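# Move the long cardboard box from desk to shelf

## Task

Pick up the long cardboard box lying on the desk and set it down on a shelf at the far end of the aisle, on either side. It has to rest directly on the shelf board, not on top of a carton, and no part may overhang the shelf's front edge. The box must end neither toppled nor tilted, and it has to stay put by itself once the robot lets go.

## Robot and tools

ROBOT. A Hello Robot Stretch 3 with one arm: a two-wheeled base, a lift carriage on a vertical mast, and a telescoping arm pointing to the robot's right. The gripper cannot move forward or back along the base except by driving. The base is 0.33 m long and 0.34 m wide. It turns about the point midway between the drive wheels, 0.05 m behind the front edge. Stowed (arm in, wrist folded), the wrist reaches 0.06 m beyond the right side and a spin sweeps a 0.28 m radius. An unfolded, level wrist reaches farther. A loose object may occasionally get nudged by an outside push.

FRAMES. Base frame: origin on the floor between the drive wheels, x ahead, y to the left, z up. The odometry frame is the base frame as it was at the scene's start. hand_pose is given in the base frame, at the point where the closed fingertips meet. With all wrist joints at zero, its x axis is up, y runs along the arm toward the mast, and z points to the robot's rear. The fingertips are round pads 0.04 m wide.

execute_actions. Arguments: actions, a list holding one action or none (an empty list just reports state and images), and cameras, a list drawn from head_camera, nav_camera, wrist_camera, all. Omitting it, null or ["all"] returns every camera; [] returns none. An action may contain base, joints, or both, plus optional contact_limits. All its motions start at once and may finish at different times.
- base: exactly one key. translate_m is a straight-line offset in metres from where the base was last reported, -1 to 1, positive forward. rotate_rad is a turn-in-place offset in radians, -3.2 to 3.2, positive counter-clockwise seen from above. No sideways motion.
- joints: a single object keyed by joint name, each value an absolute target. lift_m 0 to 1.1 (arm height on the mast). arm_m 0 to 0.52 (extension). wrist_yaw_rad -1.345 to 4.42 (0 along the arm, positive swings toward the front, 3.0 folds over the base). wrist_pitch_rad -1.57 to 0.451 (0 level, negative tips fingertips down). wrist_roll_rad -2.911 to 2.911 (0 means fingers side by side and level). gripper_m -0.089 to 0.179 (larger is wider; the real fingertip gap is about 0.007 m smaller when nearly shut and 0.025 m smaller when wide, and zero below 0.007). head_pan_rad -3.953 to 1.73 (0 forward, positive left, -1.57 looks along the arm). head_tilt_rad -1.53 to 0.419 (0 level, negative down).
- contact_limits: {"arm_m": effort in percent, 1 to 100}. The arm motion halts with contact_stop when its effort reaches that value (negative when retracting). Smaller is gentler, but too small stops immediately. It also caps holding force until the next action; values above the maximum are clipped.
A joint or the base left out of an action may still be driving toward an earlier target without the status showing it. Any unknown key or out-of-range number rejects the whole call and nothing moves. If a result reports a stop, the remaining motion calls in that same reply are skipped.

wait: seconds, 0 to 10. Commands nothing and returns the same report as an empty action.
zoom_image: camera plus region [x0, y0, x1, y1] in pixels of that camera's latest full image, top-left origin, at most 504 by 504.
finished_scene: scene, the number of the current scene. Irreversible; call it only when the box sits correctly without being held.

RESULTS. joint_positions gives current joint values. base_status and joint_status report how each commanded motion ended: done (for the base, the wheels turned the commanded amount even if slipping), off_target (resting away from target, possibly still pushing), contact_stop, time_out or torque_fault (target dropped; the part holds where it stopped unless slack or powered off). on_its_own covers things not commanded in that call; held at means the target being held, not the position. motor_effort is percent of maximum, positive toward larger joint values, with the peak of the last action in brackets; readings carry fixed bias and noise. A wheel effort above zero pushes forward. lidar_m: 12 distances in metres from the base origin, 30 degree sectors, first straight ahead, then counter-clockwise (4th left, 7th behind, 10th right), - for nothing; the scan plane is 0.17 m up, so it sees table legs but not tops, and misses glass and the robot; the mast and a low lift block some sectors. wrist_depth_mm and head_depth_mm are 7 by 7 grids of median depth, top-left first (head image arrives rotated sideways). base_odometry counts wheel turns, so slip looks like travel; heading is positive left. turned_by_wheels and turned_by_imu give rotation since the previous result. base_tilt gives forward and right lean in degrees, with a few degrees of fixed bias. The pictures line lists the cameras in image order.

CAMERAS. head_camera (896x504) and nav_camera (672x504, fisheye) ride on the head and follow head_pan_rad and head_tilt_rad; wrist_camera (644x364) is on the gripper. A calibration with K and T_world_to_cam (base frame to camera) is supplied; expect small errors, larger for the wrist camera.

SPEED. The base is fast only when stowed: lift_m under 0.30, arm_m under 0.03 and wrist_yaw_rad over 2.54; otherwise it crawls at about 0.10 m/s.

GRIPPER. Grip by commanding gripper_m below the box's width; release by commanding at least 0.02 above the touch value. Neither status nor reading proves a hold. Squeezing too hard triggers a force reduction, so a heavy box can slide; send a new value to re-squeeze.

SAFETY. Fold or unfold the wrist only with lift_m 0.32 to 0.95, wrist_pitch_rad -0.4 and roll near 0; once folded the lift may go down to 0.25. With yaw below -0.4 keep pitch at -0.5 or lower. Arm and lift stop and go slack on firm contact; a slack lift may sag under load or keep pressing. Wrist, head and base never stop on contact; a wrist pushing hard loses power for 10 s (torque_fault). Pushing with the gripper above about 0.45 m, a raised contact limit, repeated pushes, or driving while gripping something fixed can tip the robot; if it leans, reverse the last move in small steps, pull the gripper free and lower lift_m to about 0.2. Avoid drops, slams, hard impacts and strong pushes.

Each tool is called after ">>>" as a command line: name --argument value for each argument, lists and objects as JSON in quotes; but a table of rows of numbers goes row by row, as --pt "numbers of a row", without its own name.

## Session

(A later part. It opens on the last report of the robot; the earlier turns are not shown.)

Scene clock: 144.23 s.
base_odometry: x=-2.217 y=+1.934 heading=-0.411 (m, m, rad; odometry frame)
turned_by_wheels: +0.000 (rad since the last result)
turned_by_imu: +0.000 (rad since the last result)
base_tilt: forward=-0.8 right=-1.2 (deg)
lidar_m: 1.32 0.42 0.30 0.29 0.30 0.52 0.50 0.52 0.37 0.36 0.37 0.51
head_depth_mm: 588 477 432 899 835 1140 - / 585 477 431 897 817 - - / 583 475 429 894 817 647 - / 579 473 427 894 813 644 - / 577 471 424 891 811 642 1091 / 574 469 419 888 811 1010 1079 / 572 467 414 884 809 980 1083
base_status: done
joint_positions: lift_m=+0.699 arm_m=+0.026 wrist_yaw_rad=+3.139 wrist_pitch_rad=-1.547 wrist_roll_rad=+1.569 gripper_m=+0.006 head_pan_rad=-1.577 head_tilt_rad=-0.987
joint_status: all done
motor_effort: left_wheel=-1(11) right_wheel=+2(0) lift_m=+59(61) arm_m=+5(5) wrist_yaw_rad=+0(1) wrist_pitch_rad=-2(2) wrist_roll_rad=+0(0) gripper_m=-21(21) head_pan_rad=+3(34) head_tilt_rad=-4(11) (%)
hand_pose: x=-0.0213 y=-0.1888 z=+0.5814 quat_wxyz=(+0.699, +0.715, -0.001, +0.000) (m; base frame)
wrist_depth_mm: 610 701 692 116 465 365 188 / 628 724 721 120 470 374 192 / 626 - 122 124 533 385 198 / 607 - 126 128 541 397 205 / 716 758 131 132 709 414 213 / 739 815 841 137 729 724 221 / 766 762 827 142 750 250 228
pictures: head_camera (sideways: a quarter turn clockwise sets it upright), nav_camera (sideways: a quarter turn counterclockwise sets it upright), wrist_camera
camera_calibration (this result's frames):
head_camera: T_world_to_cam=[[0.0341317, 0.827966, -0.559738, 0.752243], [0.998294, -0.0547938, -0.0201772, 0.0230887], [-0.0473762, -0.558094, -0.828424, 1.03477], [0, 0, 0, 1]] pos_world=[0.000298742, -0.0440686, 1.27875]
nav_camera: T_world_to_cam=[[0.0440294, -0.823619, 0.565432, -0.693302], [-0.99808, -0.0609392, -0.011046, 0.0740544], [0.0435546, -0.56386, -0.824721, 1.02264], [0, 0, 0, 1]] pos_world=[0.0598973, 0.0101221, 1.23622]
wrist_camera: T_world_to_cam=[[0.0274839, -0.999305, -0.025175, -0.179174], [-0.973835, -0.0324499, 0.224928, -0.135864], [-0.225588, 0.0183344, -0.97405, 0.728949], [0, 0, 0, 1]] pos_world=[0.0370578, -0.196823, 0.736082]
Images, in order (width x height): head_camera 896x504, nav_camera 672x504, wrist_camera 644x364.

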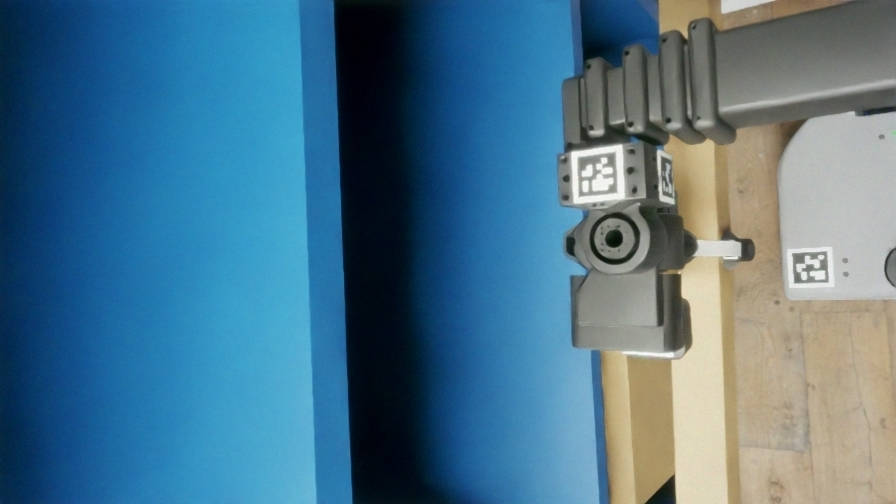

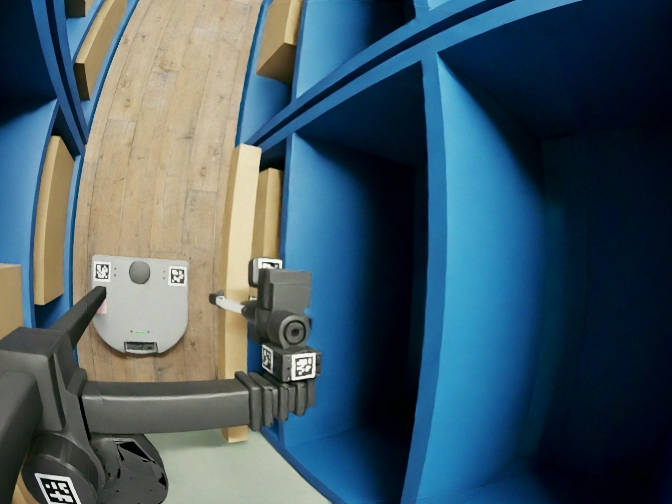

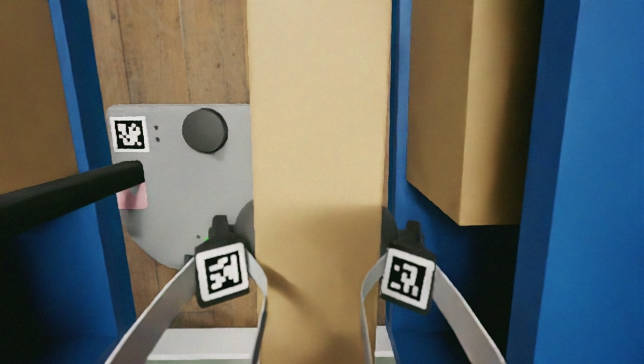

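>>> execute_actions --actions '[{"joints": {"lift_m": 0.692, "arm_m": 0.285, "head_tilt_rad": -0.9}, "contact_limits": {"arm_m": 20}}]'

Scene clock: 150.93 s.
base_odometry: x=-2.217 y=+1.934 heading=-0.411 (m, m, rad; odometry frame)
turned_by_wheels: +0.000 (rad since the last result)
turned_by_imu: +0.001 (rad since the last result)
base_tilt: forward=-0.8 right=-1.2 (deg)
lidar_m: 1.31 0.42 0.30 0.29 0.30 0.52 0.50 0.52 0.37 0.36 0.37 0.51
head_depth_mm: 673 554 447 937 797 1169 - / 670 552 446 938 - - - / 665 550 445 909 792 1166 1119 / 660 548 444 894 792 996 1118 / 658 547 443 896 789 971 1095 / 655 546 441 930 787 948 1098 / 653 543 440 906 788 931 1095
base_status: not commanded
joint_positions: lift_m=+0.693 arm_m=+0.285 wrist_yaw_rad=+3.139 wrist_pitch_rad=-1.547 wrist_roll_rad=+1.569 gripper_m=+0.006 head_pan_rad=-1.577 head_tilt_rad=-0.902
joint_status: all done
motor_effort: left_wheel=-1(1) right_wheel=+2(2) lift_m=+24(54) arm_m=+5(5) wrist_yaw_rad=+0(0) wrist_pitch_rad=-2(2) wrist_roll_rad=+1(0) gripper_m=-21(21) head_pan_rad=+3(3) head_tilt_rad=+1(11) (%)
contact_limits: arm_m 20 (drawing in: default 20, maximum 33; extending or still: default 28, maximum 46)
hand_pose: x=-0.0213 y=-0.4477 z=+0.5745 quat_wxyz=(+0.699, +0.715, -0.001, +0.000) (m; base frame)
wrist_depth_mm: 688 181 179 117 178 179 179 / 717 187 184 120 184 185 185 / - 192 191 124 191 191 191 / - 199 197 128 198 198 197 / - 206 203 132 204 205 204 / 827 819 215 136 210 212 210 / 835 798 220 142 220 220 221
pictures: head_camera (sideways: a quarter turn clockwise sets it upright), nav_camera (sideways: a quarter turn counterclockwise sets it upright), wrist_camera
camera_calibration (this result's frames):
head_camera: T_world_to_cam=[[0.033834, 0.777415, -0.628078, 0.841281], [0.998285, -0.0563328, -0.0159502, 0.0175876], [-0.0477812, -0.62646, -0.777987, 0.969197], [0, 0, 0, 1]] pos_world=[0.000288026, -0.0458702, 1.28269]
nav_camera: T_world_to_cam=[[0.0443299, -0.772601, 0.633342, -0.781782], [-0.998085, -0.0616346, -0.00532716, 0.0666101], [0.0431516, -0.631893, -0.773853, 0.956506], [0, 0, 0, 1]] pos_world=[0.0598641, 0.00450999, 1.23569]
wrist_camera: T_world_to_cam=[[0.0274841, -0.999297, -0.0254993, -0.437884], [-0.973835, -0.032523, 0.224916, -0.142743], [-0.225588, 0.0186505, -0.974044, 0.72713], [0, 0, 0, 1]] pos_world=[0.0370579, -0.45578, 0.729197]
Images, in order (width x height): head_camera 896x504, nav_camera 672x504, wrist_camera 644x364.

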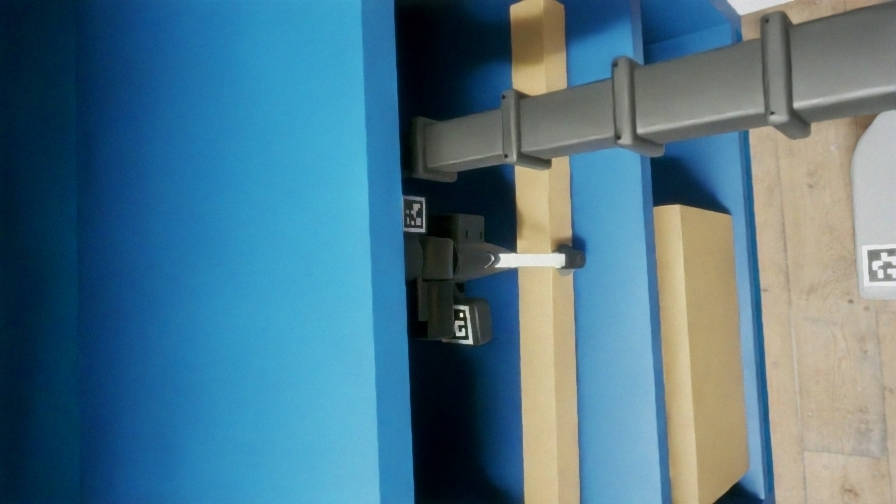

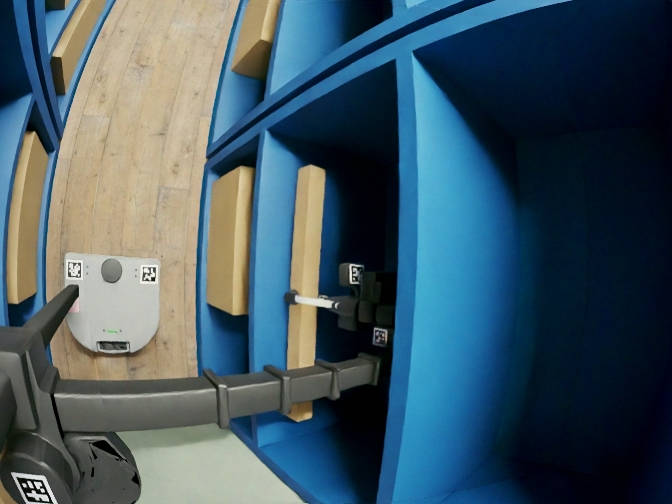

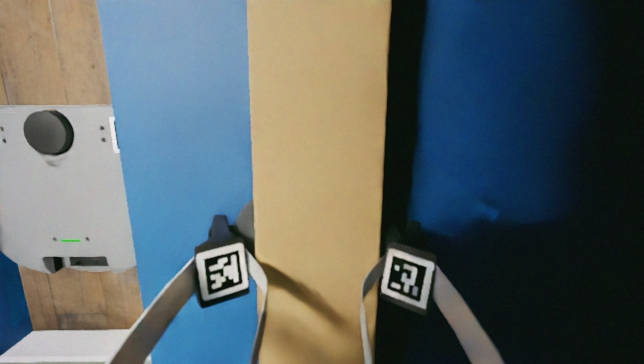

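>>> execute_actions --actions '[{"joints": {"lift_m": 0.677}}]' --cameras '["wrist_camera"]'

Scene clock: 152.43 s.
base_odometry: x=-2.217 y=+1.934 heading=-0.411 (m, m, rad; odometry frame)
turned_by_wheels: +0.000 (rad since the last result)
turned_by_imu: +0.000 (rad since the last result)
base_tilt: forward=-0.9 right=-1.2 (deg)
lidar_m: 1.31 0.42 0.30 0.29 0.30 0.52 0.50 0.52 0.37 0.36 0.37 0.52
head_depth_mm: 673 554 447 939 802 1169 1116 / 667 552 446 934 797 - - / 663 550 445 913 797 1164 1121 / 661 548 444 432 795 999 1121 / 659 546 442 893 795 972 1102 / 655 546 442 928 795 952 1094 / 655 543 440 905 790 931 1096
base_status: not commanded
joint_positions: lift_m=+0.678 arm_m=+0.285 wrist_yaw_rad=+3.139 wrist_pitch_rad=-1.547 wrist_roll_rad=+1.569 gripper_m=+0.006 head_pan_rad=-1.577 head_tilt_rad=-0.902
joint_status: all done
motor_effort: left_wheel=-1(1) right_wheel=+2(2) lift_m=+24(24) arm_m=+5(5) wrist_yaw_rad=+0(0) wrist_pitch_rad=-2(2) wrist_roll_rad=+1(1) gripper_m=-21(20) head_pan_rad=+3(3) head_tilt_rad=+1(1) (%)
hand_pose: x=-0.0213 y=-0.4477 z=+0.5595 quat_wxyz=(+0.699, +0.715, -0.001, +0.000) (m; base frame)
wrist_depth_mm: 684 166 165 116 164 165 165 / 699 172 170 120 170 170 170 / - 178 176 124 176 176 176 / - 184 182 128 182 183 181 / - 190 187 132 187 188 188 / 818 197 199 137 193 195 196 / 826 755 203 142 203 203 204
pictures: wrist_camera
camera_calibration (this result's frames):
wrist_camera: T_world_to_cam=[[0.0274837, -0.999297, -0.0254993, -0.438268], [-0.973835, -0.0325227, 0.224916, -0.139373], [-0.225588, 0.0186506, -0.974044, 0.712533], [0, 0, 0, 1]] pos_world=[0.0370579, -0.455782, 0.71421]
Images, in order (width x height): wrist_camera 644x364.

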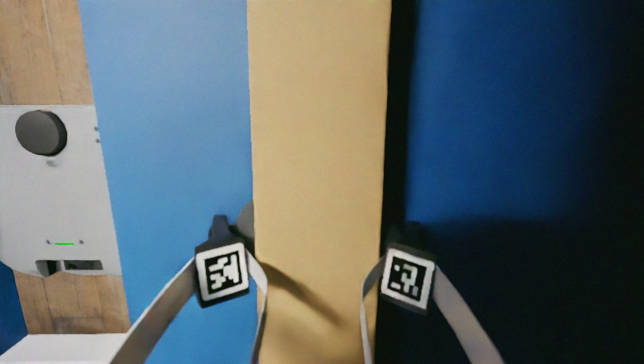

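>>> execute_actions --actions '[{"joints": {"gripper_m": 0.13}}]'

Scene clock: 155.73 s.
base_odometry: x=-2.217 y=+1.934 heading=-0.411 (m, m, rad; odometry frame)
turned_by_wheels: +0.000 (rad since the last result)
turned_by_imu: +0.000 (rad since the last result)
base_tilt: forward=-0.9 right=-1.2 (deg)
lidar_m: 1.32 0.42 0.30 0.29 0.30 0.52 0.50 0.52 0.37 0.36 0.37 0.52
head_depth_mm: 673 555 447 941 804 1167 1113 / 667 552 447 938 804 - - / 664 550 445 912 802 1163 1119 / 661 549 443 431 800 997 1117 / 658 547 443 890 799 973 1104 / 656 546 441 929 795 952 1099 / 654 543 440 905 790 929 1099
base_status: not commanded
joint_positions: lift_m=+0.678 arm_m=+0.285 wrist_yaw_rad=+3.139 wrist_pitch_rad=-1.543 wrist_roll_rad=+1.569 gripper_m=+0.130 head_pan_rad=-1.577 head_tilt_rad=-0.902
joint_status: all done
motor_effort: left_wheel=-1(1) right_wheel=+2(2) lift_m=+24(24) arm_m=+5(4) wrist_yaw_rad=+1(0) wrist_pitch_rad=-4(5) wrist_roll_rad=+0(0) gripper_m=+1(89) head_pan_rad=+3(3) head_tilt_rad=+1(1) (%)
hand_pose: x=-0.0213 y=-0.4467 z=+0.5594 quat_wxyz=(+0.697, +0.717, -0.001, +0.000) (m; base frame)
wrist_depth_mm: 683 167 165 119 165 165 165 / 703 172 170 123 170 171 170 / - 178 176 127 176 176 175 / - 184 182 131 182 182 181 / - - 189 135 188 187 188 / 804 - 195 141 195 - 194 / 822 475 204 146 203 203 202
pictures: head_camera (sideways: a quarter turn clockwise sets it upright), nav_camera (sideways: a quarter turn counterclockwise sets it upright), wrist_camera
camera_calibration (this result's frames):
head_camera: T_world_to_cam=[[0.033834, 0.777415, -0.628078, 0.841281], [0.998285, -0.0563328, -0.0159502, 0.0175876], [-0.0477812, -0.62646, -0.777987, 0.969197], [0, 0, 0, 1]] pos_world=[0.000288026, -0.0458702, 1.28269]
nav_camera: T_world_to_cam=[[0.0443299, -0.772601, 0.633342, -0.781782], [-0.998085, -0.0616346, -0.00532716, 0.0666101], [0.0431516, -0.631893, -0.773853, 0.956506], [0, 0, 0, 1]] pos_world=[0.0598641, 0.00450999, 1.23569]
wrist_camera: T_world_to_cam=[[0.0274881, -0.999184, -0.0295849, -0.434885], [-0.973838, -0.033446, 0.224771, -0.13965], [-0.225577, 0.0226323, -0.973962, 0.714177], [0, 0, 0, 1]] pos_world=[0.0370591, -0.455364, 0.714105]
Images, in order (width x height): head_camera 896x504, nav_camera 672x504, wrist_camera 644x364.

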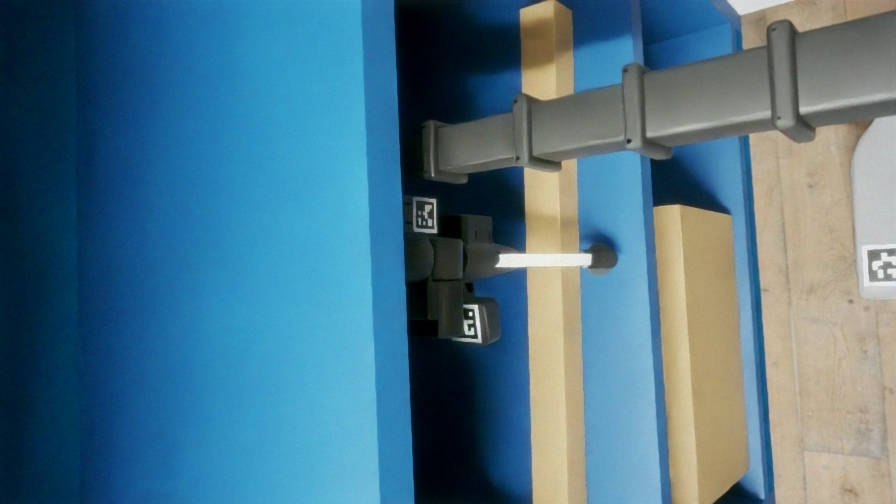

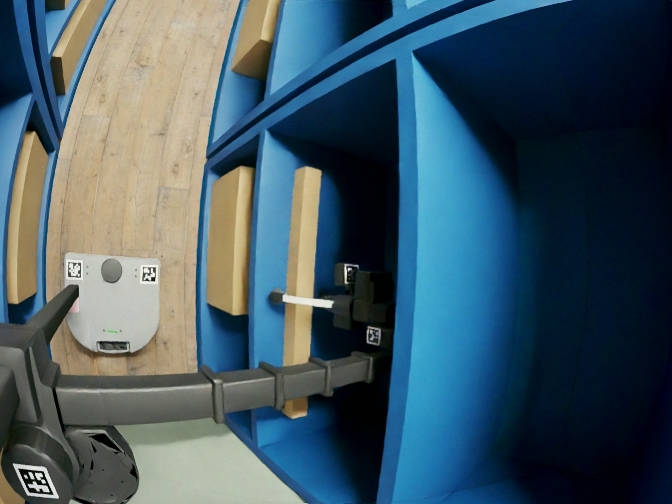

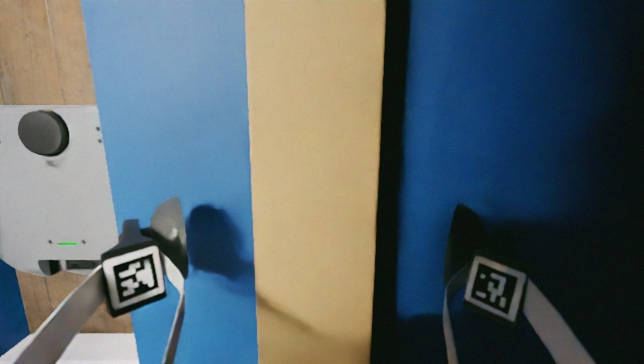

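>>> execute_actions --actions '[{"joints": {"wrist_yaw_rad": 1.57, "wrist_roll_rad": 0.0, "lift_m": 0.695, "gripper_m": 0.15}}]' --cameras '["head_camera", "wrist_camera"]'

>>> execute_actions --actions '[{"joints": {"wrist_pitch_rad": -0.75}}]' --cameras '["head_camera", "wrist_camera"]'

Scene clock: 159.57 s.
base_odometry: x=-2.217 y=+1.934 heading=-0.411 (m, m, rad; odometry frame)
turned_by_wheels: +0.000 (rad since the last result)
turned_by_imu: +0.001 (rad since the last result)
base_tilt: forward=-0.9 right=-1.2 (deg)
lidar_m: 1.32 0.42 0.30 0.29 0.30 0.52 0.50 0.51 0.37 0.36 0.37 0.52
head_depth_mm: 673 554 447 938 804 1161 - / 670 552 446 937 - - - / 664 550 445 891 802 1164 1117 / 660 548 443 - 796 997 1118 / 658 547 442 953 799 970 1097 / 655 545 442 927 796 949 1100 / 653 544 441 909 789 930 1094
base_status: not commanded
joint_positions: lift_m=+0.694 arm_m=+0.285 wrist_yaw_rad=+1.572 wrist_pitch_rad=-1.544 wrist_roll_rad=+0.004 gripper_m=+0.150 head_pan_rad=-1.577 head_tilt_rad=-0.902
joint_status: all done
motor_effort: left_wheel=-1(1) right_wheel=+2(2) lift_m=+59(61) arm_m=+4(4) wrist_yaw_rad=-2(2) wrist_pitch_rad=-3(4) wrist_roll_rad=-3(3) gripper_m=+1(79) head_pan_rad=+3(3) head_tilt_rad=+1(1) (%)
hand_pose: x=-0.0387 y=-0.4298 z=+0.5764 quat_wxyz=(+0.707, +0.707, -0.010, +0.008) (m; base frame)
wrist_depth_mm: 695 691 182 137 136 182 182 / 715 717 188 141 141 188 188 / - 194 195 146 146 193 194 / - - 200 151 151 200 200 / - - 208 156 156 206 206 / 815 830 215 162 162 - 214 / 774 796 223 168 219 224 223
pictures: head_camera (sideways: a quarter turn clockwise sets it upright), wrist_camera
camera_calibration (this result's frames):
head_camera: T_world_to_cam=[[0.033834, 0.777415, -0.628078, 0.841281], [0.998285, -0.0563328, -0.0159502, 0.0175876], [-0.0477812, -0.62646, -0.777987, 0.969197], [0, 0, 0, 1]] pos_world=[0.000288026, -0.0458702, 1.28269]
wrist_camera: T_world_to_cam=[[0.0261681, -0.999657, -0.00078396, -0.433907], [-0.979167, -0.0257897, 0.20141, -0.143318], [-0.201362, -0.0045029, -0.979507, 0.718808], [0, 0, 0, 1]] pos_world=[0.0157626, -0.434218, 0.732603]
Images, in order (width x height): head_camera 896x504, wrist_camera 644x364.

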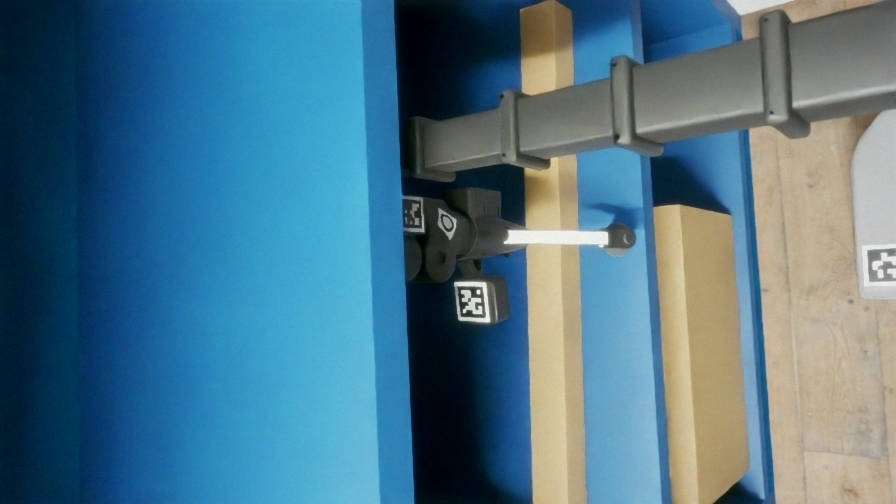

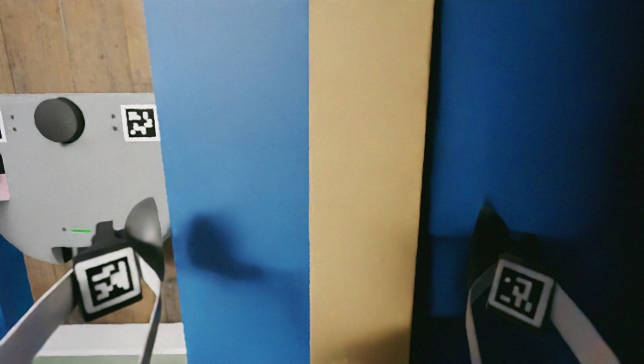

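Scene clock: 160.83 s.
base_odometry: x=-2.217 y=+1.934 heading=-0.411 (m, m, rad; odometry frame)
turned_by_wheels: +0.000 (rad since the last result)
turned_by_imu: +0.000 (rad since the last result)
base_tilt: forward=-0.9 right=-1.2 (deg)
lidar_m: 1.32 0.42 0.30 0.29 0.30 0.52 0.50 0.51 0.37 0.36 0.37 0.52
head_depth_mm: 674 554 448 941 806 1165 - / 669 552 446 939 - - - / 666 550 444 916 800 1163 1117 / 659 549 443 893 798 997 1117 / 658 547 443 977 797 971 1104 / 655 545 441 928 794 955 1097 / 653 543 440 907 788 929 1097
base_status: not commanded
joint_positions: lift_m=+0.694 arm_m=+0.285 wrist_yaw_rad=+1.572 wrist_pitch_rad=-0.766 wrist_roll_rad=+0.004 gripper_m=+0.150 head_pan_rad=-1.577 head_tilt_rad=-0.902
joint_status: all done
motor_effort: left_wheel=-1(1) right_wheel=+2(2) lift_m=+59(59) arm_m=+4(5) wrist_yaw_rad=-2(2) wrist_pitch_rad=+9(8) wrist_roll_rad=-2(3) gripper_m=+1(0) head_pan_rad=+2(2) head_tilt_rad=+1(1) (%)
hand_pose: x=+0.1466 y=-0.4295 z=+0.6381 quat_wxyz=(+0.650, +0.651, -0.277, +0.276) (m; base frame)
wrist_depth_mm: 990 - 355 345 351 352 354 / 984 - 383 376 376 380 377 / 951 - 340 279 334 335 337 / 908 965 307 250 302 302 301 / 876 887 273 226 270 278 274 / 800 787 250 207 249 - 252 / 731 742 231 191 229 231 233
pictures: head_camera (sideways: a quarter turn clockwise sets it upright), wrist_camera
camera_calibration (this result's frames):
head_camera: T_world_to_cam=[[0.0338339, 0.777415, -0.628077, 0.841281], [0.998285, -0.0563326, -0.0159502, 0.0175876], [-0.0477811, -0.62646, -0.777987, 0.969197], [0, 0, 0, 1]] pos_world=[0.000288032, -0.0458702, 1.28269]
wrist_camera: T_world_to_cam=[[0.0201597, -0.999652, 0.0170176, -0.448864], [-0.838724, -0.0261739, -0.543927, 0.480515], [0.544183, -0.00330765, -0.83896, 0.618165], [0, 0, 0, 1]] pos_world=[0.0756726, -0.434086, 0.78762]
Images, in order (width x height): head_camera 896x504, wrist_camera 644x364.

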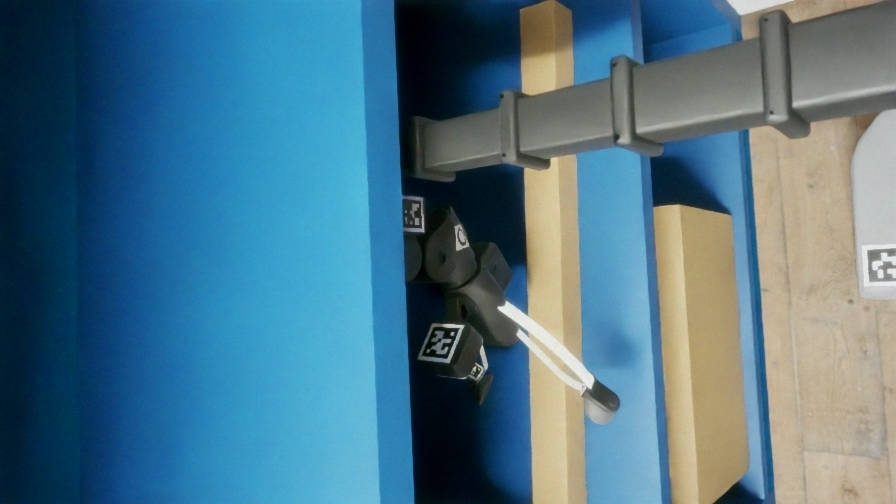

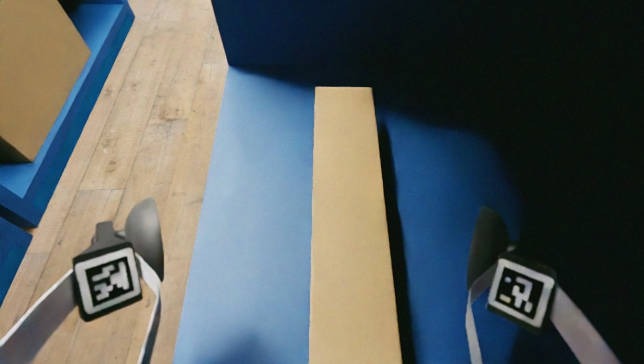

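>>> execute_actions --actions '[{"joints": {"arm_m": 0.1, "gripper_m": 0.08}}]' --cameras '["head_camera", "nav_camera"]'

Scene clock: 163.90 s.
base_odometry: x=-2.217 y=+1.934 heading=-0.411 (m, m, rad; odometry frame)
turned_by_wheels: +0.000 (rad since the last result)
turned_by_imu: +0.000 (rad since the last result)
base_tilt: forward=-0.8 right=-1.2 (deg)
lidar_m: 1.32 0.42 0.30 0.29 0.30 0.52 0.50 0.52 0.37 0.36 0.37 0.52
head_depth_mm: 675 554 447 938 804 1166 - / 669 552 446 939 840 - - / 665 551 445 934 - 1165 1120 / 661 549 443 931 - 1073 1115 / 658 547 443 931 800 1107 1097 / 656 545 442 931 799 948 1098 / 653 544 440 905 788 925 1095
base_status: not commanded
joint_positions: lift_m=+0.694 arm_m=+0.100 wrist_yaw_rad=+1.571 wrist_pitch_rad=-0.766 wrist_roll_rad=+0.003 gripper_m=+0.080 head_pan_rad=-1.577 head_tilt_rad=-0.902
joint_status: all done
motor_effort: left_wheel=-1(1) right_wheel=+2(2) lift_m=+59(59) arm_m=-4(5) wrist_yaw_rad=-1(2) wrist_pitch_rad=+9(9) wrist_roll_rad=-2(3) gripper_m=+0(89) head_pan_rad=+3(3) head_tilt_rad=+1(1) (%)
hand_pose: x=+0.1466 y=-0.2454 z=+0.6381 quat_wxyz=(+0.650, +0.651, -0.277, +0.276) (m; base frame)
wrist_depth_mm: 780 - - - 357 350 350 / 728 - - - 379 379 381 / 778 - - - 347 321 275 / 699 943 976 953 316 296 243 / 716 870 885 879 520 275 228 / 691 795 786 814 530 252 218 / 684 745 736 739 414 234 217
pictures: head_camera (sideways: a quarter turn clockwise sets it upright), nav_camera (sideways: a quarter turn counterclockwise sets it upright)
camera_calibration (this result's frames):
head_camera: T_world_to_cam=[[0.0338336, 0.777347, -0.628162, 0.841391], [0.998285, -0.0563345, -0.0159447, 0.0175805], [-0.0477817, -0.626545, -0.77792, 0.969109], [0, 0, 0, 1]] pos_world=[0.000288014, -0.0458722, 1.2827]
nav_camera: T_world_to_cam=[[0.0443303, -0.772532, 0.633426, -0.78189], [-0.998085, -0.0616351, -0.00531986, 0.0666006], [0.0431511, -0.631977, -0.773785, 0.956417], [0, 0, 0, 1]] pos_world=[0.0598641, 0.00450284, 1.23569]
Images, in order (width x height): head_camera 896x504, nav_camera 672x504.

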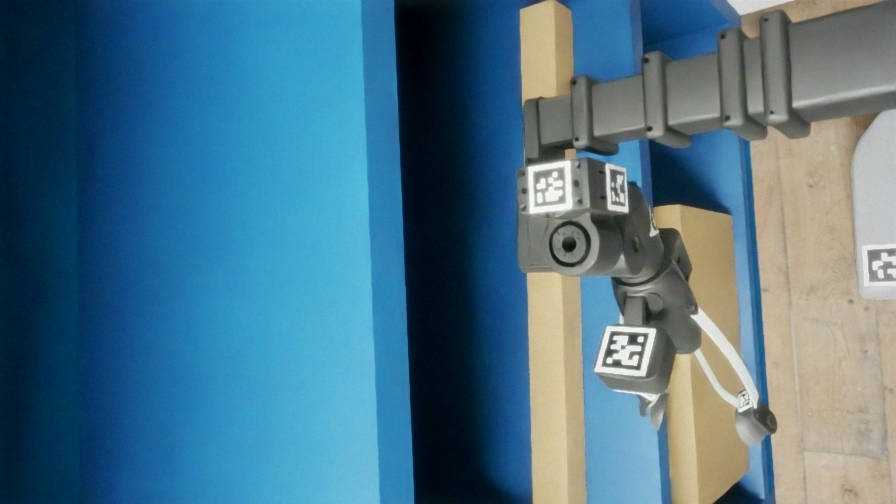

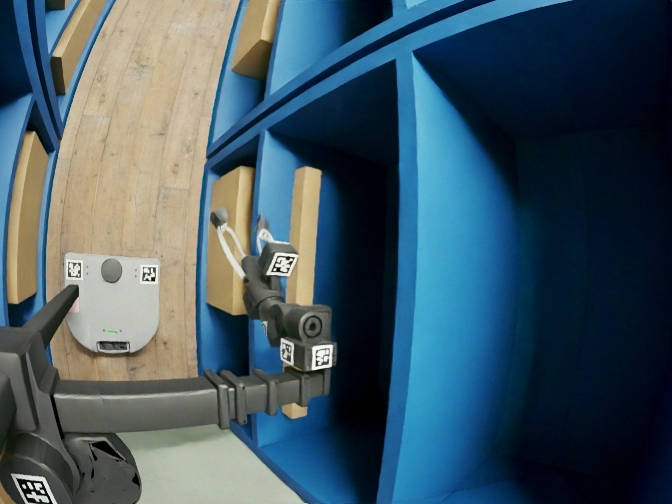

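The box is resting on the shelf, undisturbed.

>>> finished_scene --scene 1

The scene is finished: the task was done.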